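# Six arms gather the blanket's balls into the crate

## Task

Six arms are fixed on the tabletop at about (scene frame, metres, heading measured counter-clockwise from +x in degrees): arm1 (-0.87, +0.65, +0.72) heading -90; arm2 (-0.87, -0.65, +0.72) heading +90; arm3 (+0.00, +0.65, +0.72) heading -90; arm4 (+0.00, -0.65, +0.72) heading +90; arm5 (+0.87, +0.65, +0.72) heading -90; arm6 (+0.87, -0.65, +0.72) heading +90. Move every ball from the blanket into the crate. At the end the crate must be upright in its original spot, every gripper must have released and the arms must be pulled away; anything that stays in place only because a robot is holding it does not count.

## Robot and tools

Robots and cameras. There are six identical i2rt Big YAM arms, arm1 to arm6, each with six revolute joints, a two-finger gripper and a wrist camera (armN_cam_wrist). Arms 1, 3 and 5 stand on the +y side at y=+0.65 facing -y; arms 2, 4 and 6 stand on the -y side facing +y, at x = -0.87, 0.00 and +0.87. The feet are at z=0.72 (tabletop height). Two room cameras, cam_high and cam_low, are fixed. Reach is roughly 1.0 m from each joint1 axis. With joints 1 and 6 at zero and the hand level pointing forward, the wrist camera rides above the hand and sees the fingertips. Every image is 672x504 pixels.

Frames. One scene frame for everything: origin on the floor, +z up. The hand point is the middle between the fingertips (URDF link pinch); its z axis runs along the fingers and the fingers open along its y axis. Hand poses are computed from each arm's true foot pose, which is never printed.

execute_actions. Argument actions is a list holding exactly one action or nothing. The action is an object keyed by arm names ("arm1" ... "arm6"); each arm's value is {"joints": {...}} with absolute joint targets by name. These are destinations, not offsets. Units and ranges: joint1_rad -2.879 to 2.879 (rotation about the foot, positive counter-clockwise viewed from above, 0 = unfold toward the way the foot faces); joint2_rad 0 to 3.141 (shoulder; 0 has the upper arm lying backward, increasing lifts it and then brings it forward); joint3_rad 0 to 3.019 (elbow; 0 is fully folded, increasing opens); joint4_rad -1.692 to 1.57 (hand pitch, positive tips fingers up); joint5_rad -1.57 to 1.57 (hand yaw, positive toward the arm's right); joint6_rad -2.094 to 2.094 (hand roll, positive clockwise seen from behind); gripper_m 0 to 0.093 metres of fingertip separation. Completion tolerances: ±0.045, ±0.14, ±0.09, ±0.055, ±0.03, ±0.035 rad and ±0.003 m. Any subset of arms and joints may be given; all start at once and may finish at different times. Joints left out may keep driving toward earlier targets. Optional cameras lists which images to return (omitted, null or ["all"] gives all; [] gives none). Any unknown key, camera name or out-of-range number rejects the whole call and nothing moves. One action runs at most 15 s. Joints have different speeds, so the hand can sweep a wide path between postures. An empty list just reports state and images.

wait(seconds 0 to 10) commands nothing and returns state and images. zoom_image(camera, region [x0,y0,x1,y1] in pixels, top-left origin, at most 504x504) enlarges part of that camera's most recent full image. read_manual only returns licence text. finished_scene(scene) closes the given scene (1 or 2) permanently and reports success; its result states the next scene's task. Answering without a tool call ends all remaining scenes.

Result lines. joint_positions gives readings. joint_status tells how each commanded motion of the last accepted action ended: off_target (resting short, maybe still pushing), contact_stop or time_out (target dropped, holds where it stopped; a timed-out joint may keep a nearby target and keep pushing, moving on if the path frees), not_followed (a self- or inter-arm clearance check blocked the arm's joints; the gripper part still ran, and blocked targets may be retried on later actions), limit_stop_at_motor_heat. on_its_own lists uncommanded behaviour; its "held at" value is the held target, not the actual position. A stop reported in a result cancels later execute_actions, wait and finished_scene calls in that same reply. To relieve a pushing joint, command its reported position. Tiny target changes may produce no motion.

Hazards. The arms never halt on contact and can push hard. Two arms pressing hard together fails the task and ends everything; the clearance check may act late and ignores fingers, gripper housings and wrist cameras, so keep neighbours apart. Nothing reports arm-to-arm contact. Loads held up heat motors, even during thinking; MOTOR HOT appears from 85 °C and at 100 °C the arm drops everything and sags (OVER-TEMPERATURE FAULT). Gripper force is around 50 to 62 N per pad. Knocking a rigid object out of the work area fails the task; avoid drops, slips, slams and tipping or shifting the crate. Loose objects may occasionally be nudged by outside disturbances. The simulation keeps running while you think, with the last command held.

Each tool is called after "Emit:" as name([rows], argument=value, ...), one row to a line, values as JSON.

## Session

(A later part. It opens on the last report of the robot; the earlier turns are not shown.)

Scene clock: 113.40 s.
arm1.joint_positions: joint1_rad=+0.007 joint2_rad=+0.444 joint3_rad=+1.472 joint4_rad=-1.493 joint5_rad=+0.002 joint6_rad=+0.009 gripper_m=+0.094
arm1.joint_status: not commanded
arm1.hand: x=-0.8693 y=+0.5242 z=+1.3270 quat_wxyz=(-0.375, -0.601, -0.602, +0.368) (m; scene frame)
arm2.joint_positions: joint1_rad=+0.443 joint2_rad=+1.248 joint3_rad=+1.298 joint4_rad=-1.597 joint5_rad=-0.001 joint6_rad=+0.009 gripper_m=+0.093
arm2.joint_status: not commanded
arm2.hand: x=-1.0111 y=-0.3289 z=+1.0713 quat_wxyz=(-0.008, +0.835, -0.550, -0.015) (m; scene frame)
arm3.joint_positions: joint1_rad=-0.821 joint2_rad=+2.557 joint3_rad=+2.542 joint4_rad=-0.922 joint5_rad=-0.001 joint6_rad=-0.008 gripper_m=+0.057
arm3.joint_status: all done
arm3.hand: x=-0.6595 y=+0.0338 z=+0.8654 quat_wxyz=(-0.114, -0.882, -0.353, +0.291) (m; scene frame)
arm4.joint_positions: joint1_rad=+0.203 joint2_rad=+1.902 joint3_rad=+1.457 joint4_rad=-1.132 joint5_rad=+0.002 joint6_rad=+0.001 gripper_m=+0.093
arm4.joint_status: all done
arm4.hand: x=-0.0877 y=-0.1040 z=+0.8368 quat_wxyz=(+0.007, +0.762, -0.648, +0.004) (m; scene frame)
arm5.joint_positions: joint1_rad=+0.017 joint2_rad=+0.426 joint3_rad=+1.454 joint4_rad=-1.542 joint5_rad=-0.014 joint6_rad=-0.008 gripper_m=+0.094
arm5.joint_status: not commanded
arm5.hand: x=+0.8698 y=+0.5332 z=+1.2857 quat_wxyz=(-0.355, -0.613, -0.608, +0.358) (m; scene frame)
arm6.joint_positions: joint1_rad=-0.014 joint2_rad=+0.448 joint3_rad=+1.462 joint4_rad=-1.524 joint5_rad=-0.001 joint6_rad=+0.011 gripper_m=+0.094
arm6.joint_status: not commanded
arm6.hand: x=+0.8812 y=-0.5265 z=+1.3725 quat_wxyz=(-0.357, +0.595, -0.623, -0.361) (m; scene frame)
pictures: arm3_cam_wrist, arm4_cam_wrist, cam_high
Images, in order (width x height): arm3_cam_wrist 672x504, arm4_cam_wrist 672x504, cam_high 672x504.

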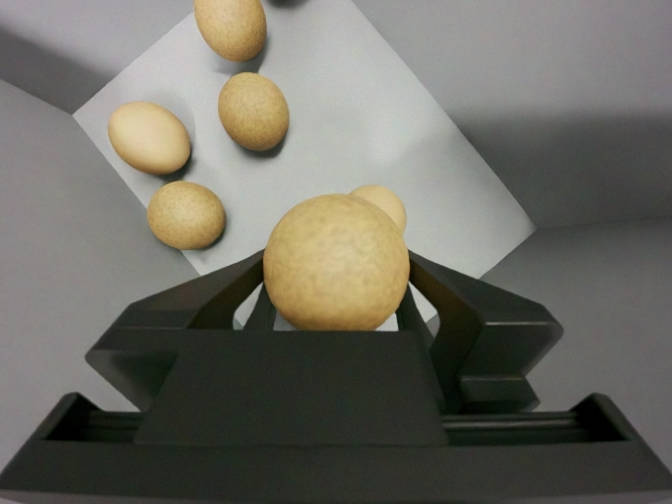

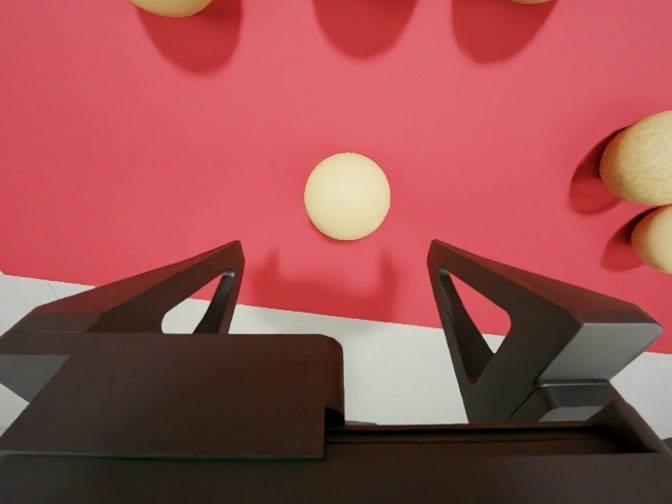

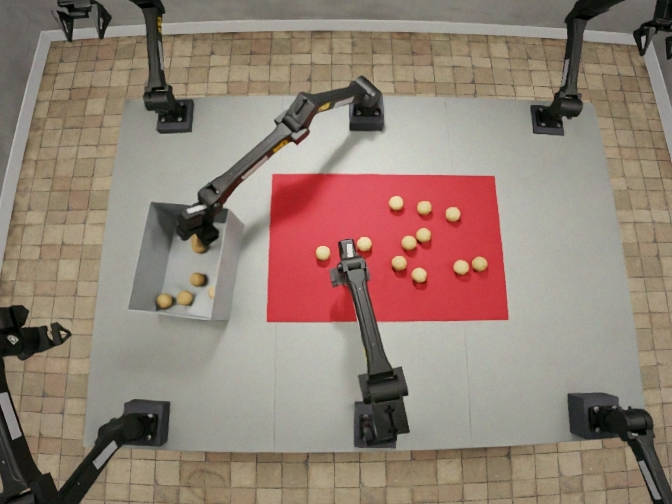

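Emit:
execute_actions([
  {"arm3":{"joints":{"gripper_m":0.093}},"arm4":{"joints":{"joint1_rad":0.175,"joint2_rad":1.997,"joint3_rad":1.34,"joint4_rad":-0.9}}},
], cameras=["arm3_cam_wrist","arm4_cam_wrist"])

Scene clock: 115.23 s.
arm1.joint_positions: joint1_rad=+0.007 joint2_rad=+0.444 joint3_rad=+1.472 joint4_rad=-1.493 joint5_rad=+0.002 joint6_rad=+0.009 gripper_m=+0.094
arm1.joint_status: not commanded
arm1.hand: x=-0.8693 y=+0.5242 z=+1.3270 quat_wxyz=(-0.375, -0.601, -0.602, +0.368) (m; scene frame)
arm2.joint_positions: joint1_rad=+0.443 joint2_rad=+1.248 joint3_rad=+1.298 joint4_rad=-1.597 joint5_rad=-0.001 joint6_rad=+0.009 gripper_m=+0.093
arm2.joint_status: not commanded
arm2.hand: x=-1.0111 y=-0.3289 z=+1.0713 quat_wxyz=(-0.008, +0.835, -0.550, -0.015) (m; scene frame)
arm3.joint_positions: joint1_rad=-0.821 joint2_rad=+2.557 joint3_rad=+2.542 joint4_rad=-0.922 joint5_rad=-0.001 joint6_rad=-0.008 gripper_m=+0.093
arm3.joint_status: all done
arm3.hand: x=-0.6595 y=+0.0338 z=+0.8654 quat_wxyz=(-0.114, -0.882, -0.353, +0.291) (m; scene frame)
arm4.joint_positions: joint1_rad=+0.184 joint2_rad=+1.987 joint3_rad=+1.337 joint4_rad=-0.917 joint5_rad=+0.002 joint6_rad=+0.001 gripper_m=+0.093
arm4.joint_status: all done
arm4.hand: x=-0.0764 y=-0.1136 z=+0.7528 quat_wxyz=(+0.004, +0.755, -0.655, +0.000) (m; scene frame)
arm5.joint_positions: joint1_rad=+0.017 joint2_rad=+0.426 joint3_rad=+1.454 joint4_rad=-1.542 joint5_rad=-0.014 joint6_rad=-0.008 gripper_m=+0.094
arm5.joint_status: not commanded
arm5.hand: x=+0.8698 y=+0.5332 z=+1.2857 quat_wxyz=(-0.355, -0.613, -0.608, +0.358) (m; scene frame)
arm6.joint_positions: joint1_rad=-0.014 joint2_rad=+0.448 joint3_rad=+1.462 joint4_rad=-1.524 joint5_rad=-0.001 joint6_rad=+0.011 gripper_m=+0.094
arm6.joint_status: not commanded
arm6.hand: x=+0.8812 y=-0.5265 z=+1.3725 quat_wxyz=(-0.357, +0.595, -0.623, -0.361) (m; scene frame)
pictures: arm3_cam_wrist, arm4_cam_wrist
Images, in order (width x height): arm3_cam_wrist 672x504, arm4_cam_wrist 672x504.

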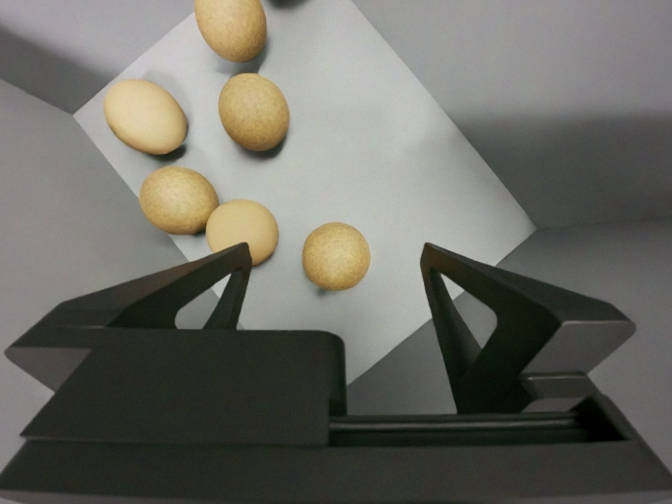

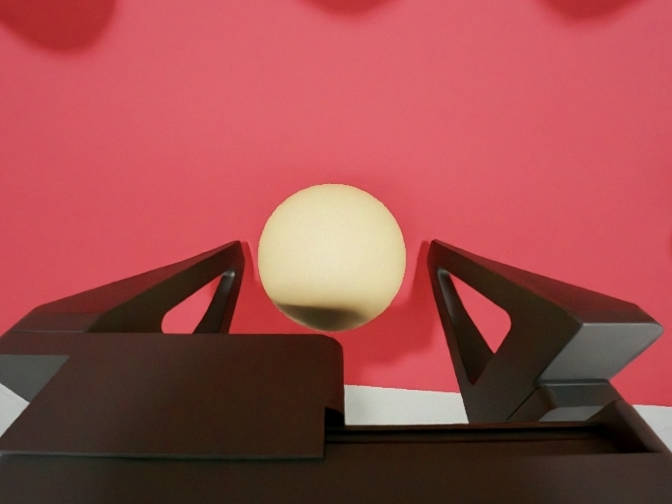

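Emit:
execute_actions([
  {"arm3":{"joints":{"joint2_rad":1.75}},"arm4":{"joints":{"gripper_m":0.045}}},
], cameras=["arm4_cam_wrist"])

Scene clock: 119.27 s.
arm1.joint_positions: joint1_rad=+0.007 joint2_rad=+0.444 joint3_rad=+1.472 joint4_rad=-1.493 joint5_rad=+0.002 joint6_rad=+0.009 gripper_m=+0.094
arm1.joint_status: not commanded
arm1.hand: x=-0.8693 y=+0.5242 z=+1.3270 quat_wxyz=(-0.375, -0.601, -0.602, +0.368) (m; scene frame)
arm2.joint_positions: joint1_rad=+0.443 joint2_rad=+1.248 joint3_rad=+1.298 joint4_rad=-1.597 joint5_rad=-0.001 joint6_rad=+0.009 gripper_m=+0.093
arm2.joint_status: not commanded
arm2.hand: x=-1.0111 y=-0.3289 z=+1.0713 quat_wxyz=(-0.008, +0.835, -0.550, -0.015) (m; scene frame)
arm3.joint_positions: joint1_rad=-0.821 joint2_rad=+1.738 joint3_rad=+2.554 joint4_rad=-0.908 joint5_rad=-0.001 joint6_rad=-0.008 gripper_m=+0.093
arm3.joint_status: all done
arm3.hand: x=-0.4802 y=+0.2013 z=+1.5342 quat_wxyz=(-0.245, -0.685, -0.274, +0.628) (m; scene frame)
arm4.joint_positions: joint1_rad=+0.184 joint2_rad=+1.987 joint3_rad=+1.337 joint4_rad=-0.917 joint5_rad=+0.002 joint6_rad=+0.001 gripper_m=+0.057
arm4.joint_status: gripper_m off_target (ended at +0.057, target +0.045)
arm4.hand: x=-0.0764 y=-0.1136 z=+0.7528 quat_wxyz=(+0.004, +0.755, -0.655, +0.000) (m; scene frame)
arm5.joint_positions: joint1_rad=+0.017 joint2_rad=+0.426 joint3_rad=+1.454 joint4_rad=-1.542 joint5_rad=-0.014 joint6_rad=-0.008 gripper_m=+0.094
arm5.joint_status: not commanded
arm5.hand: x=+0.8698 y=+0.5332 z=+1.2857 quat_wxyz=(-0.355, -0.613, -0.608, +0.358) (m; scene frame)
arm6.joint_positions: joint1_rad=-0.014 joint2_rad=+0.448 joint3_rad=+1.462 joint4_rad=-1.524 joint5_rad=-0.001 joint6_rad=+0.011 gripper_m=+0.094
arm6.joint_status: not commanded
arm6.hand: x=+0.8812 y=-0.5265 z=+1.3725 quat_wxyz=(-0.357, +0.595, -0.623, -0.361) (m; scene frame)
pictures: arm4_cam_wrist
Images, in order (width x height): arm4_cam_wrist 672x504.

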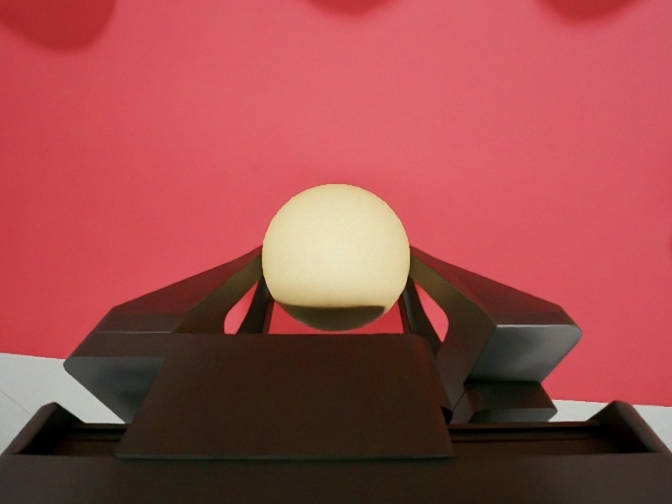

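Emit:
execute_actions([
  {"arm4":{"joints":{"joint1_rad":0.939,"joint2_rad":1.8,"joint3_rad":2.47,"joint4_rad":-0.905,"joint6_rad":0}},"arm3":{"joints":{"joint1_rad":0.262,"joint2_rad":1.637,"joint3_rad":1.085,"joint4_rad":-1.01,"joint6_rad":0}}},
], cameras=["arm3_cam_wrist","cam_high"])

Scene clock: 123.63 s.
arm1.joint_positions: joint1_rad=+0.007 joint2_rad=+0.444 joint3_rad=+1.472 joint4_rad=-1.493 joint5_rad=+0.002 joint6_rad=+0.009 gripper_m=+0.094
arm1.joint_status: not commanded
arm1.hand: x=-0.8693 y=+0.5242 z=+1.3270 quat_wxyz=(-0.375, -0.601, -0.602, +0.368) (m; scene frame)
arm2.joint_positions: joint1_rad=+0.443 joint2_rad=+1.248 joint3_rad=+1.298 joint4_rad=-1.597 joint5_rad=-0.001 joint6_rad=+0.009 gripper_m=+0.093
arm2.joint_status: not commanded
arm2.hand: x=-1.0111 y=-0.3289 z=+1.0713 quat_wxyz=(-0.008, +0.835, -0.550, -0.015) (m; scene frame)
arm3.joint_positions: joint1_rad=+0.272 joint2_rad=+1.645 joint3_rad=+1.089 joint4_rad=-0.997 joint5_rad=-0.002 joint6_rad=-0.008 gripper_m=+0.093
arm3.joint_status: all done
arm3.hand: x=+0.1204 y=+0.2203 z=+0.8407 quat_wxyz=(-0.007, -0.601, -0.799, +0.005) (m; scene frame)
arm4.joint_positions: joint1_rad=+0.937 joint2_rad=+1.789 joint3_rad=+2.435 joint4_rad=-0.911 joint5_rad=-0.002 joint6_rad=+0.001 gripper_m=+0.057
arm4.joint_status: all done
arm4.hand: x=-0.5520 y=-0.1975 z=+1.4353 quat_wxyz=(-0.195, +0.749, -0.267, -0.575) (m; scene frame)
arm5.joint_positions: joint1_rad=+0.017 joint2_rad=+0.426 joint3_rad=+1.454 joint4_rad=-1.542 joint5_rad=-0.014 joint6_rad=-0.008 gripper_m=+0.094
arm5.joint_status: not commanded
arm5.hand: x=+0.8698 y=+0.5332 z=+1.2857 quat_wxyz=(-0.355, -0.613, -0.608, +0.358) (m; scene frame)
arm6.joint_positions: joint1_rad=-0.014 joint2_rad=+0.448 joint3_rad=+1.462 joint4_rad=-1.524 joint5_rad=-0.001 joint6_rad=+0.011 gripper_m=+0.094
arm6.joint_status: not commanded
arm6.hand: x=+0.8812 y=-0.5265 z=+1.3725 quat_wxyz=(-0.357, +0.595, -0.623, -0.361) (m; scene frame)
pictures: arm3_cam_wrist, cam_high
Images, in order (width x height): arm3_cam_wrist 672x504, cam_high 672x504.

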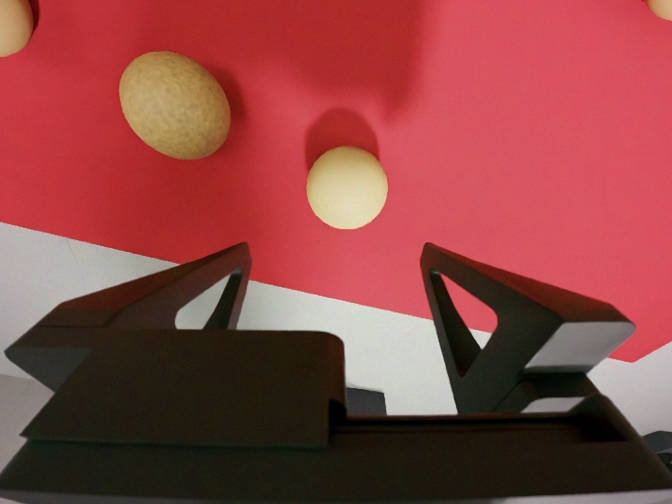

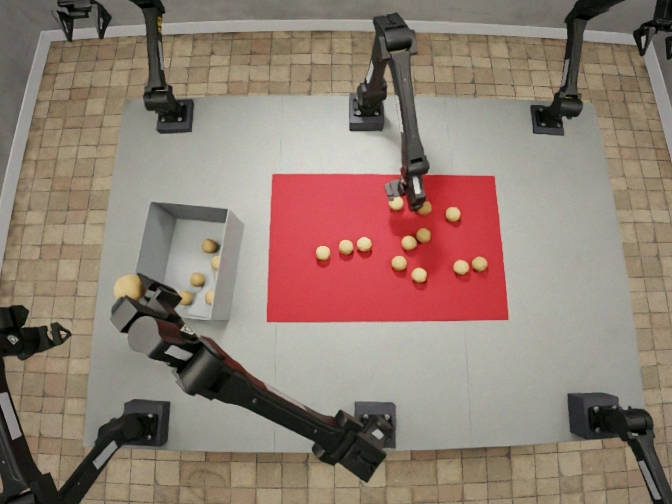

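Emit:
execute_actions([
  {"arm4":{"joints":{"joint2_rad":2.5}},"arm3":{"joints":{"joint1_rad":0.245,"joint2_rad":1.815,"joint3_rad":1.02,"joint4_rad":-0.78}}},
], cameras=["arm3_cam_wrist","arm4_cam_wrist"])

Emit:
execute_actions([
  {"arm4":{"joints":{"gripper_m":0.093}},"arm3":{"joints":{"gripper_m":0.045}}},
], cameras=["arm3_cam_wrist"])

Scene clock: 126.17 s.
arm1.joint_positions: joint1_rad=+0.007 joint2_rad=+0.444 joint3_rad=+1.472 joint4_rad=-1.493 joint5_rad=+0.002 joint6_rad=+0.009 gripper_m=+0.094
arm1.joint_status: not commanded
arm1.hand: x=-0.8693 y=+0.5242 z=+1.3270 quat_wxyz=(-0.375, -0.601, -0.602, +0.368) (m; scene frame)
arm2.joint_positions: joint1_rad=+0.443 joint2_rad=+1.248 joint3_rad=+1.298 joint4_rad=-1.597 joint5_rad=-0.001 joint6_rad=+0.009 gripper_m=+0.093
arm2.joint_status: not commanded
arm2.hand: x=-1.0111 y=-0.3289 z=+1.0713 quat_wxyz=(-0.008, +0.835, -0.550, -0.015) (m; scene frame)
arm3.joint_positions: joint1_rad=+0.254 joint2_rad=+1.821 joint3_rad=+1.019 joint4_rad=-0.799 joint5_rad=-0.002 joint6_rad=-0.008 gripper_m=+0.093
arm3.joint_status: all done
arm3.hand: x=+0.1107 y=+0.2247 z=+0.7455 quat_wxyz=(+0.012, -0.608, -0.794, -0.009) (m; scene frame)
arm4.joint_positions: joint1_rad=+0.937 joint2_rad=+2.509 joint3_rad=+2.436 joint4_rad=-0.899 joint5_rad=-0.002 joint6_rad=+0.001 gripper_m=+0.057
arm4.joint_status: all done
arm4.hand: x=-0.6917 y=-0.0949 z=+0.8526 quat_wxyz=(-0.091, +0.901, -0.318, -0.280) (m; scene frame)
arm5.joint_positions: joint1_rad=+0.017 joint2_rad=+0.426 joint3_rad=+1.454 joint4_rad=-1.542 joint5_rad=-0.014 joint6_rad=-0.008 gripper_m=+0.094
arm5.joint_status: not commanded
arm5.hand: x=+0.8698 y=+0.5332 z=+1.2857 quat_wxyz=(-0.355, -0.613, -0.608, +0.358) (m; scene frame)
arm6.joint_positions: joint1_rad=-0.014 joint2_rad=+0.448 joint3_rad=+1.462 joint4_rad=-1.524 joint5_rad=-0.001 joint6_rad=+0.011 gripper_m=+0.094
arm6.joint_status: not commanded
arm6.hand: x=+0.8812 y=-0.5265 z=+1.3725 quat_wxyz=(-0.357, +0.595, -0.623, -0.361) (m; scene frame)
pictures: arm3_cam_wrist, arm4_cam_wrist
Images, in order (width x height): arm3_cam_wrist 672x504, arm4_cam_wrist 672x504.

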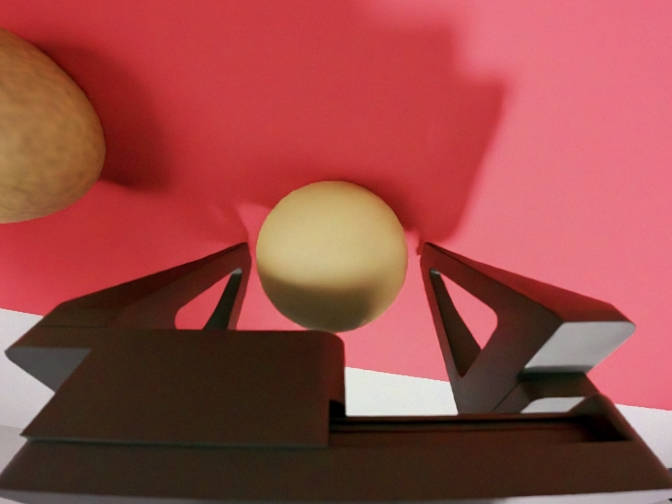

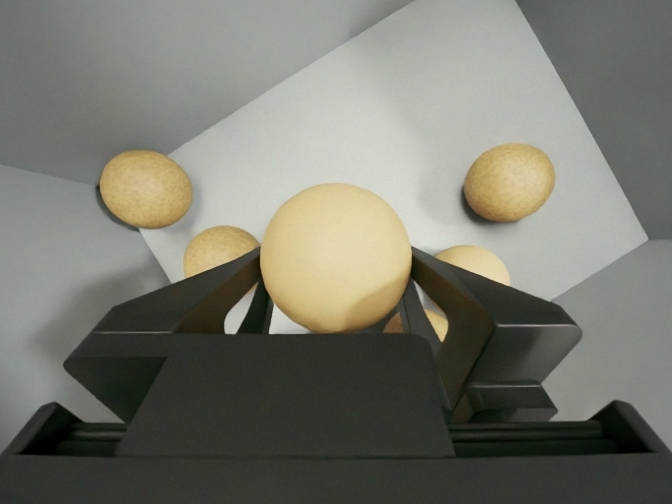

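Scene clock: 126.77 s.
arm1.joint_positions: joint1_rad=+0.007 joint2_rad=+0.444 joint3_rad=+1.472 joint4_rad=-1.493 joint5_rad=+0.002 joint6_rad=+0.009 gripper_m=+0.094
arm1.joint_status: not commanded
arm1.hand: x=-0.8693 y=+0.5242 z=+1.3270 quat_wxyz=(-0.375, -0.601, -0.602, +0.368) (m; scene frame)
arm2.joint_positions: joint1_rad=+0.443 joint2_rad=+1.248 joint3_rad=+1.298 joint4_rad=-1.597 joint5_rad=-0.001 joint6_rad=+0.009 gripper_m=+0.093
arm2.joint_status: not commanded
arm2.hand: x=-1.0111 y=-0.3289 z=+1.0713 quat_wxyz=(-0.008, +0.835, -0.550, -0.015) (m; scene frame)
arm3.joint_positions: joint1_rad=+0.254 joint2_rad=+1.821 joint3_rad=+1.019 joint4_rad=-0.799 joint5_rad=-0.001 joint6_rad=-0.008 gripper_m=+0.056
arm3.joint_status: gripper_m off_target (ended at +0.056, target +0.045)
arm3.hand: x=+0.1106 y=+0.2246 z=+0.7455 quat_wxyz=(+0.012, -0.608, -0.794, -0.009) (m; scene frame)
arm4.joint_positions: joint1_rad=+0.937 joint2_rad=+2.509 joint3_rad=+2.436 joint4_rad=-0.899 joint5_rad=-0.002 joint6_rad=+0.001 gripper_m=+0.093
arm4.joint_status: all done
arm4.hand: x=-0.6917 y=-0.0949 z=+0.8526 quat_wxyz=(-0.091, +0.901, -0.318, -0.280) (m; scene frame)
arm5.joint_positions: joint1_rad=+0.017 joint2_rad=+0.426 joint3_rad=+1.454 joint4_rad=-1.542 joint5_rad=-0.014 joint6_rad=-0.008 gripper_m=+0.094
arm5.joint_status: not commanded
arm5.hand: x=+0.8698 y=+0.5332 z=+1.2857 quat_wxyz=(-0.355, -0.613, -0.608, +0.358) (m; scene frame)
arm6.joint_positions: joint1_rad=-0.014 joint2_rad=+0.448 joint3_rad=+1.462 joint4_rad=-1.524 joint5_rad=-0.001 joint6_rad=+0.011 gripper_m=+0.094
arm6.joint_status: not commanded
arm6.hand: x=+0.8812 y=-0.5265 z=+1.3725 quat_wxyz=(-0.357, +0.595, -0.623, -0.361) (m; scene frame)
pictures: arm3_cam_wrist
Images, in order (width x height): arm3_cam_wrist 672x504.

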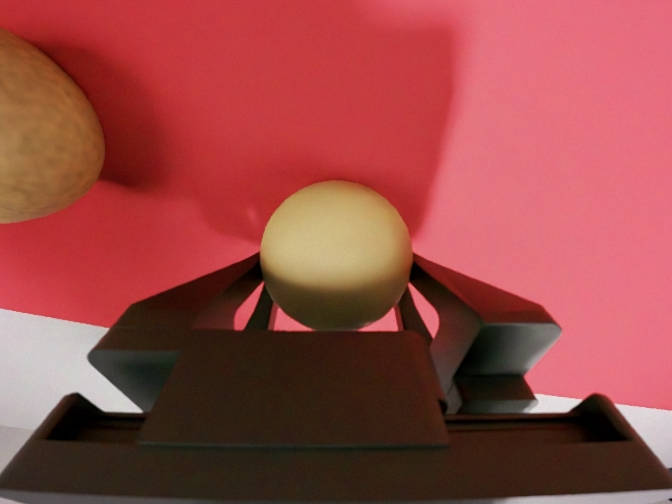

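Now arm3 prepose, arm4 raise; then arm3 lower with arm4 hover.

Emit:
execute_actions([
  {"arm4":{"joints":{"joint2_rad":1.8}},"arm3":{"joints":{"joint1_rad":-0.818,"joint2_rad":1.75,"joint3_rad":2.57,"joint4_rad":-0.906,"joint6_rad":0}}},
], cameras=["cam_high"])

Scene clock: 129.27 s.
arm1.joint_positions: joint1_rad=+0.007 joint2_rad=+0.444 joint3_rad=+1.472 joint4_rad=-1.493 joint5_rad=+0.002 joint6_rad=+0.009 gripper_m=+0.094
arm1.joint_status: not commanded
arm1.hand: x=-0.8693 y=+0.5242 z=+1.3270 quat_wxyz=(-0.375, -0.601, -0.602, +0.368) (m; scene frame)
arm2.joint_positions: joint1_rad=+0.443 joint2_rad=+1.248 joint3_rad=+1.298 joint4_rad=-1.597 joint5_rad=-0.001 joint6_rad=+0.009 gripper_m=+0.093
arm2.joint_status: not commanded
arm2.hand: x=-1.0111 y=-0.3289 z=+1.0713 quat_wxyz=(-0.008, +0.835, -0.550, -0.015) (m; scene frame)
arm3.joint_positions: joint1_rad=-0.825 joint2_rad=+1.741 joint3_rad=+2.547 joint4_rad=-0.890 joint5_rad=+0.001 joint6_rad=-0.008 gripper_m=+0.056
arm3.joint_status: all done
arm3.hand: x=-0.4854 y=+0.2011 z=+1.5330 quat_wxyz=(-0.244, -0.684, -0.271, +0.632) (m; scene frame)
arm4.joint_positions: joint1_rad=+0.937 joint2_rad=+1.807 joint3_rad=+2.459 joint4_rad=-0.899 joint5_rad=-0.002 joint6_rad=+0.001 gripper_m=+0.093
arm4.joint_status: all done
arm4.hand: x=-0.5567 y=-0.1937 z=+1.4386 quat_wxyz=(-0.198, +0.744, -0.265, -0.581) (m; scene frame)
arm5.joint_positions: joint1_rad=+0.017 joint2_rad=+0.426 joint3_rad=+1.454 joint4_rad=-1.542 joint5_rad=-0.014 joint6_rad=-0.008 gripper_m=+0.094
arm5.joint_status: not commanded
arm5.hand: x=+0.8698 y=+0.5332 z=+1.2857 quat_wxyz=(-0.355, -0.613, -0.608, +0.358) (m; scene frame)
arm6.joint_positions: joint1_rad=-0.014 joint2_rad=+0.448 joint3_rad=+1.462 joint4_rad=-1.524 joint5_rad=-0.001 joint6_rad=+0.011 gripper_m=+0.094
arm6.joint_status: not commanded
arm6.hand: x=+0.8812 y=-0.5265 z=+1.3725 quat_wxyz=(-0.357, +0.595, -0.623, -0.361) (m; scene frame)
pictures: cam_high
Images, in order (width x height): cam_high 672x504.

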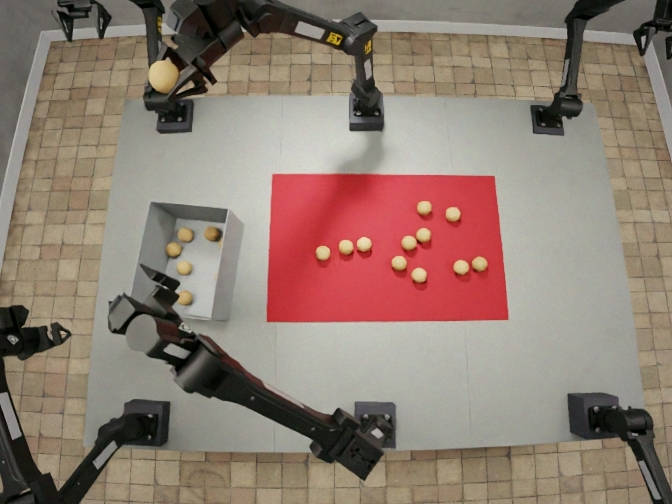

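Emit:
execute_actions([
  {"arm4":{"joints":{"joint1_rad":0.34,"joint2_rad":2.226,"joint3_rad":2.007,"joint4_rad":-1.353}},"arm3":{"joints":{"joint2_rad":2.58}}},
], cameras=["arm4_cam_wrist"])

Scene clock: 131.77 s.
arm1.joint_positions: joint1_rad=+0.007 joint2_rad=+0.444 joint3_rad=+1.472 joint4_rad=-1.493 joint5_rad=+0.002 joint6_rad=+0.009 gripper_m=+0.094
arm1.joint_status: not commanded
arm1.hand: x=-0.8693 y=+0.5242 z=+1.3270 quat_wxyz=(-0.375, -0.601, -0.602, +0.368) (m; scene frame)
arm2.joint_positions: joint1_rad=+0.443 joint2_rad=+1.248 joint3_rad=+1.298 joint4_rad=-1.597 joint5_rad=-0.001 joint6_rad=+0.009 gripper_m=+0.093
arm2.joint_status: not commanded
arm2.hand: x=-1.0111 y=-0.3289 z=+1.0713 quat_wxyz=(-0.008, +0.835, -0.550, -0.015) (m; scene frame)
arm3.joint_positions: joint1_rad=-0.814 joint2_rad=+2.567 joint3_rad=+2.554 joint4_rad=-0.887 joint5_rad=+0.001 joint6_rad=-0.012 gripper_m=+0.056
arm3.joint_status: all done
arm3.hand: x=-0.6620 y=+0.0238 z=+0.8679 quat_wxyz=(-0.120, -0.875, -0.354, +0.307) (m; scene frame)
arm4.joint_positions: joint1_rad=+0.336 joint2_rad=+2.188 joint3_rad=+2.014 joint4_rad=-1.336 joint5_rad=+0.003 joint6_rad=-0.001 gripper_m=+0.093
arm4.joint_status: all done
arm4.hand: x=-0.1980 y=+0.0090 z=+0.8686 quat_wxyz=(-0.013, +0.803, -0.595, -0.023) (m; scene frame)
arm5.joint_positions: joint1_rad=+0.017 joint2_rad=+0.426 joint3_rad=+1.454 joint4_rad=-1.542 joint5_rad=-0.014 joint6_rad=-0.008 gripper_m=+0.094
arm5.joint_status: not commanded
arm5.hand: x=+0.8698 y=+0.5332 z=+1.2857 quat_wxyz=(-0.355, -0.613, -0.608, +0.358) (m; scene frame)
arm6.joint_positions: joint1_rad=-0.014 joint2_rad=+0.448 joint3_rad=+1.462 joint4_rad=-1.524 joint5_rad=-0.001 joint6_rad=+0.011 gripper_m=+0.094
arm6.joint_status: not commanded
arm6.hand: x=+0.8812 y=-0.5265 z=+1.3725 quat_wxyz=(-0.357, +0.595, -0.623, -0.361) (m; scene frame)
pictures: arm4_cam_wrist
Images, in order (width x height): arm4_cam_wrist 672x504.

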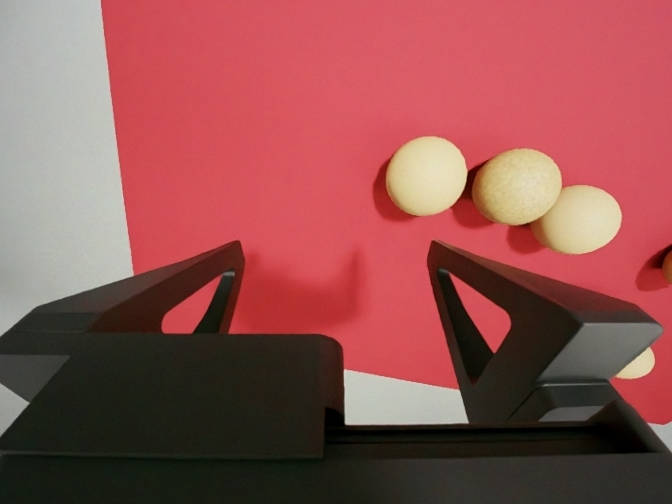

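Emit:
execute_actions([
  {"arm3":{"joints":{"gripper_m":0.093}}},
], cameras=["cam_high","cam_low"])

Scene clock: 133.03 s.
arm1.joint_positions: joint1_rad=+0.007 joint2_rad=+0.444 joint3_rad=+1.472 joint4_rad=-1.493 joint5_rad=+0.002 joint6_rad=+0.009 gripper_m=+0.094
arm1.joint_status: not commanded
arm1.hand: x=-0.8693 y=+0.5242 z=+1.3270 quat_wxyz=(-0.375, -0.601, -0.602, +0.368) (m; scene frame)
arm2.joint_positions: joint1_rad=+0.443 joint2_rad=+1.248 joint3_rad=+1.298 joint4_rad=-1.597 joint5_rad=-0.001 joint6_rad=+0.009 gripper_m=+0.093
arm2.joint_status: not commanded
arm2.hand: x=-1.0111 y=-0.3289 z=+1.0713 quat_wxyz=(-0.008, +0.835, -0.550, -0.015) (m; scene frame)
arm3.joint_positions: joint1_rad=-0.814 joint2_rad=+2.567 joint3_rad=+2.554 joint4_rad=-0.887 joint5_rad=+0.001 joint6_rad=-0.011 gripper_m=+0.093
arm3.joint_status: all done
arm3.hand: x=-0.6620 y=+0.0238 z=+0.8679 quat_wxyz=(-0.120, -0.875, -0.354, +0.307) (m; scene frame)
arm4.joint_positions: joint1_rad=+0.336 joint2_rad=+2.188 joint3_rad=+2.014 joint4_rad=-1.336 joint5_rad=+0.003 joint6_rad=-0.001 gripper_m=+0.093
arm4.joint_status: not commanded
arm4.hand: x=-0.1980 y=+0.0090 z=+0.8686 quat_wxyz=(-0.013, +0.803, -0.595, -0.023) (m; scene frame)
arm5.joint_positions: joint1_rad=+0.017 joint2_rad=+0.426 joint3_rad=+1.454 joint4_rad=-1.542 joint5_rad=-0.014 joint6_rad=-0.008 gripper_m=+0.094
arm5.joint_status: not commanded
arm5.hand: x=+0.8698 y=+0.5332 z=+1.2857 quat_wxyz=(-0.355, -0.613, -0.608, +0.358) (m; scene frame)
arm6.joint_positions: joint1_rad=-0.014 joint2_rad=+0.448 joint3_rad=+1.462 joint4_rad=-1.524 joint5_rad=-0.001 joint6_rad=+0.011 gripper_m=+0.094
arm6.joint_status: not commanded
arm6.hand: x=+0.8812 y=-0.5265 z=+1.3725 quat_wxyz=(-0.357, +0.595, -0.623, -0.361) (m; scene frame)
pictures: cam_high, cam_low
Images, in order (width x height): cam_high 672x504, cam_low 672x504.

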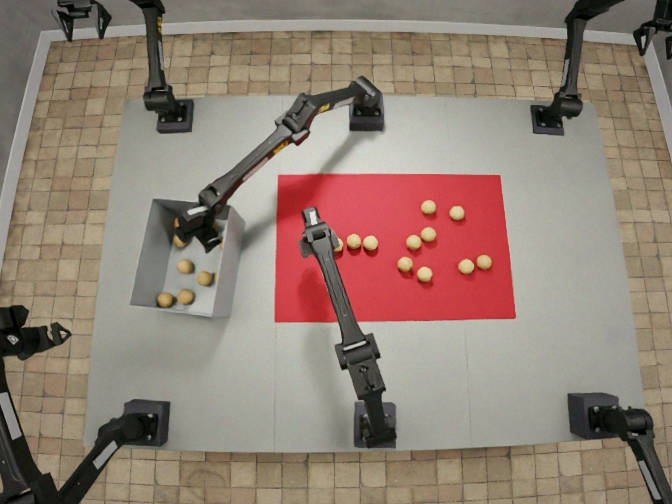

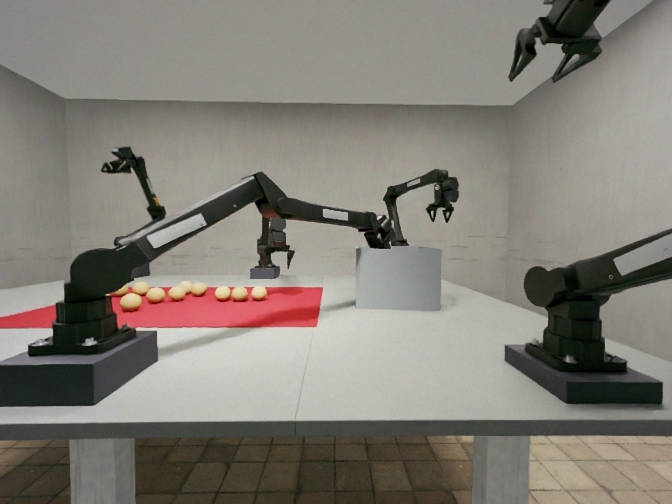

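Emit:
execute_actions([
  {"arm4":{"joints":{"joint1_rad":0.232,"joint2_rad":2.26,"joint3_rad":2.047,"joint4_rad":-1.37,"joint6_rad":1.47}},"arm3":{"joints":{"joint2_rad":1.75}}},
], cameras=["arm4_cam_wrist"])

Scene clock: 136.67 s.
arm1.joint_positions: joint1_rad=+0.007 joint2_rad=+0.444 joint3_rad=+1.472 joint4_rad=-1.493 joint5_rad=+0.002 joint6_rad=+0.009 gripper_m=+0.094
arm1.joint_status: not commanded
arm1.hand: x=-0.8693 y=+0.5242 z=+1.3270 quat_wxyz=(-0.375, -0.601, -0.602, +0.368) (m; scene frame)
arm2.joint_positions: joint1_rad=+0.443 joint2_rad=+1.248 joint3_rad=+1.298 joint4_rad=-1.597 joint5_rad=-0.001 joint6_rad=+0.009 gripper_m=+0.093
arm2.joint_status: not commanded
arm2.hand: x=-1.0111 y=-0.3289 z=+1.0713 quat_wxyz=(-0.008, +0.835, -0.550, -0.015) (m; scene frame)
arm3.joint_positions: joint1_rad=-0.814 joint2_rad=+1.738 joint3_rad=+2.555 joint4_rad=-0.894 joint5_rad=+0.001 joint6_rad=-0.011 gripper_m=+0.093
arm3.joint_status: all done
arm3.hand: x=-0.4778 y=+0.1981 z=+1.5374 quat_wxyz=(-0.248, -0.680, -0.275, +0.633) (m; scene frame)
arm4.joint_positions: joint1_rad=+0.223 joint2_rad=+2.226 joint3_rad=+2.014 joint4_rad=-1.353 joint5_rad=+0.001 joint6_rad=+1.461 gripper_m=+0.093
arm4.joint_status: all done
arm4.hand: x=-0.1219 y=+0.0206 z=+0.8423 quat_wxyz=(+0.003, +0.145, -0.989, +0.002) (m; scene frame)
arm5.joint_positions: joint1_rad=+0.017 joint2_rad=+0.426 joint3_rad=+1.454 joint4_rad=-1.542 joint5_rad=-0.014 joint6_rad=-0.008 gripper_m=+0.094
arm5.joint_status: not commanded
arm5.hand: x=+0.8698 y=+0.5332 z=+1.2857 quat_wxyz=(-0.355, -0.613, -0.608, +0.358) (m; scene frame)
arm6.joint_positions: joint1_rad=-0.014 joint2_rad=+0.448 joint3_rad=+1.462 joint4_rad=-1.524 joint5_rad=-0.001 joint6_rad=+0.011 gripper_m=+0.094
arm6.joint_status: not commanded
arm6.hand: x=+0.8812 y=-0.5265 z=+1.3725 quat_wxyz=(-0.357, +0.595, -0.623, -0.361) (m; scene frame)
pictures: arm4_cam_wrist
Images, in order (width x height): arm4_cam_wrist 672x504.

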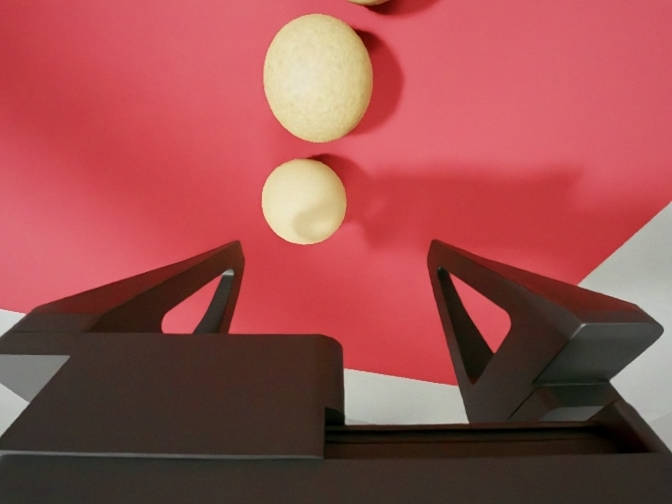

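Emit:
execute_actions([
  {"arm4":{"joints":{"joint1_rad":0.25,"joint2_rad":2.385,"joint3_rad":2.05,"joint4_rad":-1.225}},"arm3":{"joints":{"joint1_rad":-0.3,"joint2_rad":1.5}}},
], cameras=["arm4_cam_wrist"])

Scene clock: 139.13 s.
arm1.joint_positions: joint1_rad=+0.007 joint2_rad=+0.444 joint3_rad=+1.472 joint4_rad=-1.493 joint5_rad=+0.002 joint6_rad=+0.009 gripper_m=+0.094
arm1.joint_status: not commanded
arm1.hand: x=-0.8693 y=+0.5242 z=+1.3270 quat_wxyz=(-0.375, -0.601, -0.602, +0.368) (m; scene frame)
arm2.joint_positions: joint1_rad=+0.443 joint2_rad=+1.248 joint3_rad=+1.298 joint4_rad=-1.597 joint5_rad=-0.001 joint6_rad=+0.009 gripper_m=+0.093
arm2.joint_status: not commanded
arm2.hand: x=-1.0111 y=-0.3289 z=+1.0713 quat_wxyz=(-0.008, +0.835, -0.550, -0.015) (m; scene frame)
arm3.joint_positions: joint1_rad=-0.310 joint2_rad=+1.504 joint3_rad=+2.569 joint4_rad=-0.894 joint5_rad=-0.002 joint6_rad=-0.010 gripper_m=+0.093
arm3.joint_status: all done
arm3.hand: x=-0.1484 y=+0.1818 z=+1.6738 quat_wxyz=(-0.449, -0.517, -0.384, +0.620) (m; scene frame)
arm4.joint_positions: joint1_rad=+0.242 joint2_rad=+2.369 joint3_rad=+2.022 joint4_rad=-1.240 joint5_rad=+0.000 joint6_rad=+1.462 gripper_m=+0.093
arm4.joint_status: all done
arm4.hand: x=-0.1386 y=+0.0315 z=+0.7498 quat_wxyz=(+0.004, +0.154, -0.988, +0.013) (m; scene frame)
arm5.joint_positions: joint1_rad=+0.017 joint2_rad=+0.426 joint3_rad=+1.454 joint4_rad=-1.542 joint5_rad=-0.014 joint6_rad=-0.008 gripper_m=+0.094
arm5.joint_status: not commanded
arm5.hand: x=+0.8698 y=+0.5332 z=+1.2857 quat_wxyz=(-0.355, -0.613, -0.608, +0.358) (m; scene frame)
arm6.joint_positions: joint1_rad=-0.014 joint2_rad=+0.448 joint3_rad=+1.462 joint4_rad=-1.524 joint5_rad=-0.001 joint6_rad=+0.011 gripper_m=+0.094
arm6.joint_status: not commanded
arm6.hand: x=+0.8812 y=-0.5265 z=+1.3725 quat_wxyz=(-0.357, +0.595, -0.623, -0.361) (m; scene frame)
pictures: arm4_cam_wrist
Images, in order (width x height): arm4_cam_wrist 672x504.

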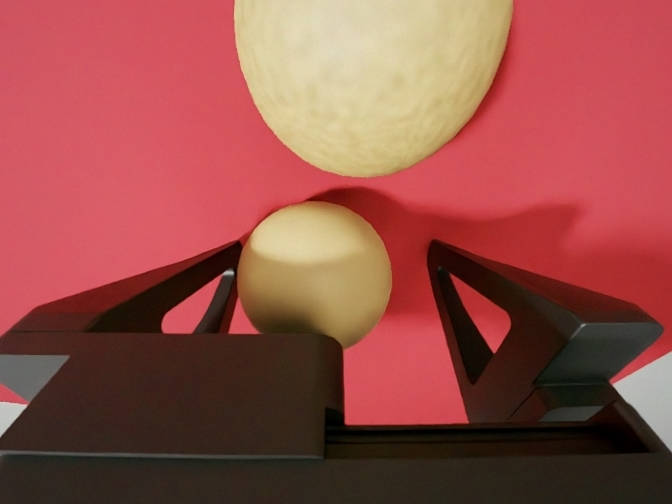

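Emit:
execute_actions([
  {"arm4":{"joints":{"gripper_m":0.045}},"arm3":{"joints":{"joint1_rad":0.505,"joint2_rad":1.8,"joint3_rad":1.312,"joint4_rad":-1.079}}},
], cameras=["arm3_cam_wrist"])

Scene clock: 141.53 s.
arm1.joint_positions: joint1_rad=+0.007 joint2_rad=+0.444 joint3_rad=+1.472 joint4_rad=-1.493 joint5_rad=+0.002 joint6_rad=+0.009 gripper_m=+0.094
arm1.joint_status: not commanded
arm1.hand: x=-0.8693 y=+0.5242 z=+1.3270 quat_wxyz=(-0.375, -0.601, -0.602, +0.368) (m; scene frame)
arm2.joint_positions: joint1_rad=+0.443 joint2_rad=+1.248 joint3_rad=+1.298 joint4_rad=-1.597 joint5_rad=-0.001 joint6_rad=+0.009 gripper_m=+0.093
arm2.joint_status: not commanded
arm2.hand: x=-1.0111 y=-0.3289 z=+1.0713 quat_wxyz=(-0.008, +0.835, -0.550, -0.015) (m; scene frame)
arm3.joint_positions: joint1_rad=+0.504 joint2_rad=+1.789 joint3_rad=+1.316 joint4_rad=-1.066 joint5_rad=-0.001 joint6_rad=-0.009 gripper_m=+0.093
arm3.joint_status: all done
arm3.hand: x=+0.2505 y=+0.1970 z=+0.8507 quat_wxyz=(-0.013, -0.504, -0.864, +0.008) (m; scene frame)
arm4.joint_positions: joint1_rad=+0.242 joint2_rad=+2.369 joint3_rad=+2.022 joint4_rad=-1.240 joint5_rad=+0.000 joint6_rad=+1.462 gripper_m=+0.056
arm4.joint_status: gripper_m off_target (ended at +0.056, target +0.045)
arm4.hand: x=-0.1386 y=+0.0315 z=+0.7498 quat_wxyz=(+0.004, +0.154, -0.988, +0.013) (m; scene frame)
arm5.joint_positions: joint1_rad=+0.017 joint2_rad=+0.426 joint3_rad=+1.454 joint4_rad=-1.542 joint5_rad=-0.014 joint6_rad=-0.008 gripper_m=+0.094
arm5.joint_status: not commanded
arm5.hand: x=+0.8698 y=+0.5332 z=+1.2857 quat_wxyz=(-0.355, -0.613, -0.608, +0.358) (m; scene frame)
arm6.joint_positions: joint1_rad=-0.014 joint2_rad=+0.448 joint3_rad=+1.462 joint4_rad=-1.524 joint5_rad=-0.001 joint6_rad=+0.011 gripper_m=+0.094
arm6.joint_status: not commanded
arm6.hand: x=+0.8812 y=-0.5265 z=+1.3725 quat_wxyz=(-0.357, +0.595, -0.623, -0.361) (m; scene frame)
pictures: arm3_cam_wrist
Images, in order (width x height): arm3_cam_wrist 672x504.

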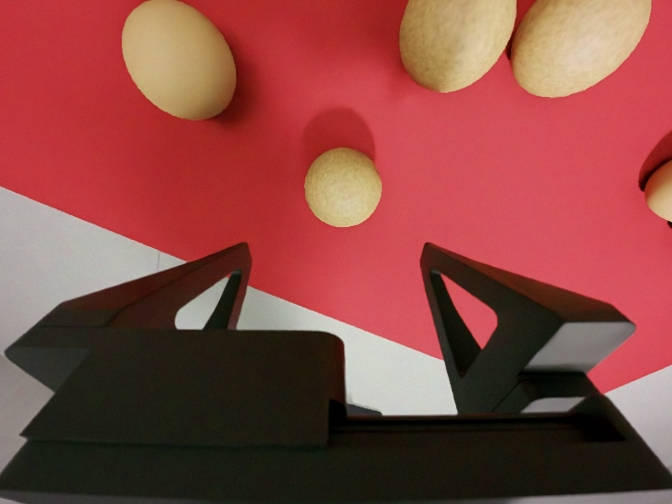

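Emit:
execute_actions([
  {"arm4":{"joints":{"joint1_rad":0.939,"joint2_rad":1.8,"joint3_rad":2.47,"joint4_rad":-0.905,"joint6_rad":0}},"arm3":{"joints":{"joint1_rad":0.497,"joint2_rad":1.95,"joint3_rad":1.235,"joint4_rad":-0.86}}},
], cameras=["arm3_cam_wrist"])

Scene clock: 144.63 s.
arm1.joint_positions: joint1_rad=+0.007 joint2_rad=+0.444 joint3_rad=+1.472 joint4_rad=-1.493 joint5_rad=+0.002 joint6_rad=+0.009 gripper_m=+0.094
arm1.joint_status: not commanded
arm1.hand: x=-0.8693 y=+0.5242 z=+1.3270 quat_wxyz=(-0.375, -0.601, -0.602, +0.368) (m; scene frame)
arm2.joint_positions: joint1_rad=+0.443 joint2_rad=+1.248 joint3_rad=+1.298 joint4_rad=-1.597 joint5_rad=-0.001 joint6_rad=+0.009 gripper_m=+0.093
arm2.joint_status: not commanded
arm2.hand: x=-1.0111 y=-0.3289 z=+1.0713 quat_wxyz=(-0.008, +0.835, -0.550, -0.015) (m; scene frame)
arm3.joint_positions: joint1_rad=+0.503 joint2_rad=+1.945 joint3_rad=+1.236 joint4_rad=-0.878 joint5_rad=+0.002 joint6_rad=-0.009 gripper_m=+0.093
arm3.joint_status: all done
arm3.hand: x=+0.2455 y=+0.2041 z=+0.7484 quat_wxyz=(+0.008, -0.504, -0.864, -0.003) (m; scene frame)
arm4.joint_positions: joint1_rad=+0.928 joint2_rad=+1.814 joint3_rad=+2.454 joint4_rad=-0.907 joint5_rad=+0.000 joint6_rad=+0.010 gripper_m=+0.056
arm4.joint_status: all done
arm4.hand: x=-0.5555 y=-0.1862 z=+1.4293 quat_wxyz=(-0.196, +0.747, -0.274, -0.574) (m; scene frame)
arm5.joint_positions: joint1_rad=+0.017 joint2_rad=+0.426 joint3_rad=+1.454 joint4_rad=-1.542 joint5_rad=-0.014 joint6_rad=-0.008 gripper_m=+0.094
arm5.joint_status: not commanded
arm5.hand: x=+0.8698 y=+0.5332 z=+1.2857 quat_wxyz=(-0.355, -0.613, -0.608, +0.358) (m; scene frame)
arm6.joint_positions: joint1_rad=-0.014 joint2_rad=+0.448 joint3_rad=+1.462 joint4_rad=-1.524 joint5_rad=-0.001 joint6_rad=+0.011 gripper_m=+0.094
arm6.joint_status: not commanded
arm6.hand: x=+0.8812 y=-0.5265 z=+1.3725 quat_wxyz=(-0.357, +0.595, -0.623, -0.361) (m; scene frame)
pictures: arm3_cam_wrist
Images, in order (width x height): arm3_cam_wrist 672x504.

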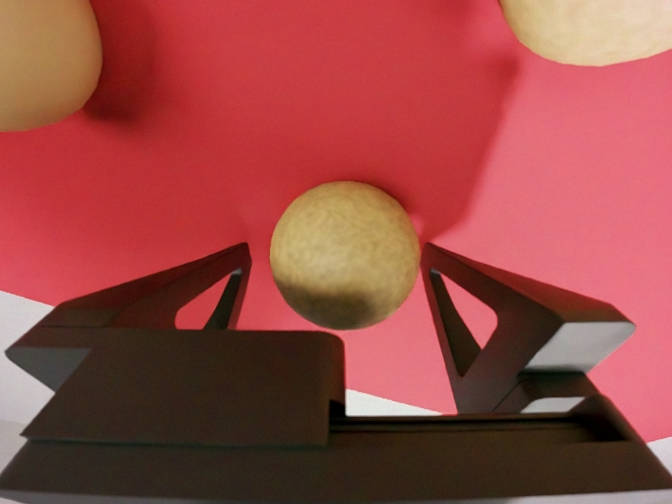

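Emit:
execute_actions([
  {"arm4":{"joints":{"joint2_rad":2.5}},"arm3":{"joints":{"gripper_m":0.045}}},
], cameras=[])

Emit:
execute_actions([
  {"arm4":{"joints":{"gripper_m":0.093}},"arm3":{"joints":{"joint2_rad":1.6,"joint3_rad":1.6,"joint4_rad":-1.5}}},
], cameras=["cam_high"])

Scene clock: 146.93 s.
arm1.joint_positions: joint1_rad=+0.007 joint2_rad=+0.444 joint3_rad=+1.472 joint4_rad=-1.493 joint5_rad=+0.002 joint6_rad=+0.009 gripper_m=+0.094
arm1.joint_status: not commanded
arm1.hand: x=-0.8693 y=+0.5242 z=+1.3270 quat_wxyz=(-0.375, -0.601, -0.602, +0.368) (m; scene frame)
arm2.joint_positions: joint1_rad=+0.443 joint2_rad=+1.248 joint3_rad=+1.298 joint4_rad=-1.597 joint5_rad=-0.001 joint6_rad=+0.009 gripper_m=+0.093
arm2.joint_status: not commanded
arm2.hand: x=-1.0111 y=-0.3289 z=+1.0713 quat_wxyz=(-0.008, +0.835, -0.550, -0.015) (m; scene frame)
arm3.joint_positions: joint1_rad=+0.503 joint2_rad=+1.945 joint3_rad=+1.236 joint4_rad=-0.878 joint5_rad=+0.002 joint6_rad=-0.009 gripper_m=+0.056
arm3.joint_status: gripper_m off_target (ended at +0.056, target +0.045)
arm3.hand: x=+0.2456 y=+0.2041 z=+0.7484 quat_wxyz=(+0.008, -0.504, -0.864, -0.003) (m; scene frame)
arm4.joint_positions: joint1_rad=+0.930 joint2_rad=+2.508 joint3_rad=+2.426 joint4_rad=-0.907 joint5_rad=+0.000 joint6_rad=+0.009 gripper_m=+0.056
arm4.joint_status: all done
arm4.hand: x=-0.6846 y=-0.0921 z=+0.8473 quat_wxyz=(-0.089, +0.901, -0.326, -0.272) (m; scene frame)
arm5.joint_positions: joint1_rad=+0.017 joint2_rad=+0.426 joint3_rad=+1.454 joint4_rad=-1.542 joint5_rad=-0.014 joint6_rad=-0.008 gripper_m=+0.094
arm5.joint_status: not commanded
arm5.hand: x=+0.8698 y=+0.5332 z=+1.2857 quat_wxyz=(-0.355, -0.613, -0.608, +0.358) (m; scene frame)
arm6.joint_positions: joint1_rad=-0.014 joint2_rad=+0.448 joint3_rad=+1.462 joint4_rad=-1.524 joint5_rad=-0.001 joint6_rad=+0.011 gripper_m=+0.094
arm6.joint_status: not commanded
arm6.hand: x=+0.8812 y=-0.5265 z=+1.3725 quat_wxyz=(-0.357, +0.595, -0.623, -0.361) (m; scene frame)
pictures: none
No camera images: the call's "cameras" was empty. Leave "cameras" out to get every camera's image.

Scene clock: 148.50 s.
arm1.joint_positions: joint1_rad=+0.007 joint2_rad=+0.444 joint3_rad=+1.472 joint4_rad=-1.493 joint5_rad=+0.002 joint6_rad=+0.009 gripper_m=+0.094
arm1.joint_status: not commanded
arm1.hand: x=-0.8693 y=+0.5242 z=+1.3270 quat_wxyz=(-0.375, -0.601, -0.602, +0.368) (m; scene frame)
arm2.joint_positions: joint1_rad=+0.443 joint2_rad=+1.248 joint3_rad=+1.298 joint4_rad=-1.597 joint5_rad=-0.001 joint6_rad=+0.009 gripper_m=+0.093
arm2.joint_status: not commanded
arm2.hand: x=-1.0111 y=-0.3289 z=+1.0713 quat_wxyz=(-0.008, +0.835, -0.550, -0.015) (m; scene frame)
arm3.joint_positions: joint1_rad=+0.503 joint2_rad=+1.608 joint3_rad=+1.601 joint4_rad=-1.482 joint5_rad=+0.002 joint6_rad=-0.009 gripper_m=+0.056
arm3.joint_status: all done
arm3.hand: x=+0.2444 y=+0.2073 z=+1.0436 quat_wxyz=(-0.034, -0.504, -0.863, +0.022) (m; scene frame)
arm4.joint_positions: joint1_rad=+0.930 joint2_rad=+2.508 joint3_rad=+2.426 joint4_rad=-0.907 joint5_rad=+0.000 joint6_rad=+0.009 gripper_m=+0.093
arm4.joint_status: all done
arm4.hand: x=-0.6846 y=-0.0921 z=+0.8473 quat_wxyz=(-0.089, +0.901, -0.326, -0.272) (m; scene frame)
arm5.joint_positions: joint1_rad=+0.017 joint2_rad=+0.426 joint3_rad=+1.454 joint4_rad=-1.542 joint5_rad=-0.014 joint6_rad=-0.008 gripper_m=+0.094
arm5.joint_status: not commanded
arm5.hand: x=+0.8698 y=+0.5332 z=+1.2857 quat_wxyz=(-0.355, -0.613, -0.608, +0.358) (m; scene frame)
arm6.joint_positions: joint1_rad=-0.014 joint2_rad=+0.448 joint3_rad=+1.462 joint4_rad=-1.524 joint5_rad=-0.001 joint6_rad=+0.011 gripper_m=+0.094
arm6.joint_status: not commanded
arm6.hand: x=+0.8812 y=-0.5265 z=+1.3725 quat_wxyz=(-0.357, +0.595, -0.623, -0.361) (m; scene frame)
pictures: cam_high
Images, in order (width x height): cam_high 672x504.

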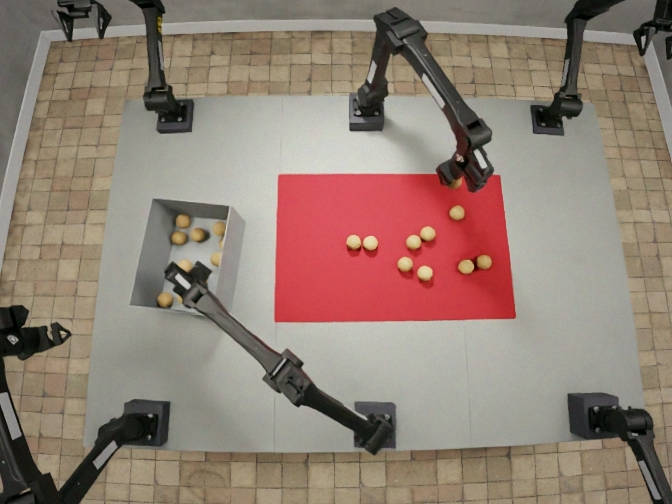

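Emit:
execute_actions([
  {"arm4":{"joints":{"joint2_rad":1.8}},"arm3":{"joints":{"joint1_rad":-0.818,"joint2_rad":1.75,"joint3_rad":2.57,"joint4_rad":-0.906,"joint6_rad":0}}},
], cameras=[])

Scene clock: 151.23 s.
arm1.joint_positions: joint1_rad=+0.007 joint2_rad=+0.444 joint3_rad=+1.472 joint4_rad=-1.493 joint5_rad=+0.002 joint6_rad=+0.009 gripper_m=+0.094
arm1.joint_status: not commanded
arm1.hand: x=-0.8693 y=+0.5242 z=+1.3270 quat_wxyz=(-0.375, -0.601, -0.602, +0.368) (m; scene frame)
arm2.joint_positions: joint1_rad=+0.443 joint2_rad=+1.248 joint3_rad=+1.298 joint4_rad=-1.597 joint5_rad=-0.001 joint6_rad=+0.009 gripper_m=+0.093
arm2.joint_status: not commanded
arm2.hand: x=-1.0111 y=-0.3289 z=+1.0713 quat_wxyz=(-0.008, +0.835, -0.550, -0.015) (m; scene frame)
arm3.joint_positions: joint1_rad=-0.808 joint2_rad=+1.742 joint3_rad=+2.548 joint4_rad=-0.926 joint5_rad=+0.002 joint6_rad=-0.007 gripper_m=+0.056
arm3.joint_status: all done
arm3.hand: x=-0.4775 y=+0.1934 z=+1.5240 quat_wxyz=(-0.244, -0.693, -0.281, +0.617) (m; scene frame)
arm4.joint_positions: joint1_rad=+0.930 joint2_rad=+1.807 joint3_rad=+2.459 joint4_rad=-0.907 joint5_rad=+0.000 joint6_rad=+0.009 gripper_m=+0.093
arm4.joint_status: all done
arm4.hand: x=-0.5530 y=-0.1897 z=+1.4366 quat_wxyz=(-0.197, +0.744, -0.272, -0.578) (m; scene frame)
arm5.joint_positions: joint1_rad=+0.017 joint2_rad=+0.426 joint3_rad=+1.454 joint4_rad=-1.542 joint5_rad=-0.014 joint6_rad=-0.008 gripper_m=+0.094
arm5.joint_status: not commanded
arm5.hand: x=+0.8698 y=+0.5332 z=+1.2857 quat_wxyz=(-0.355, -0.613, -0.608, +0.358) (m; scene frame)
arm6.joint_positions: joint1_rad=-0.014 joint2_rad=+0.448 joint3_rad=+1.462 joint4_rad=-1.524 joint5_rad=-0.001 joint6_rad=+0.011 gripper_m=+0.094
arm6.joint_status: not commanded
arm6.hand: x=+0.8812 y=-0.5265 z=+1.3725 quat_wxyz=(-0.357, +0.595, -0.623, -0.361) (m; scene frame)
pictures: none
No camera images: the call's "cameras" was empty. Leave "cameras" out to get every camera's image.


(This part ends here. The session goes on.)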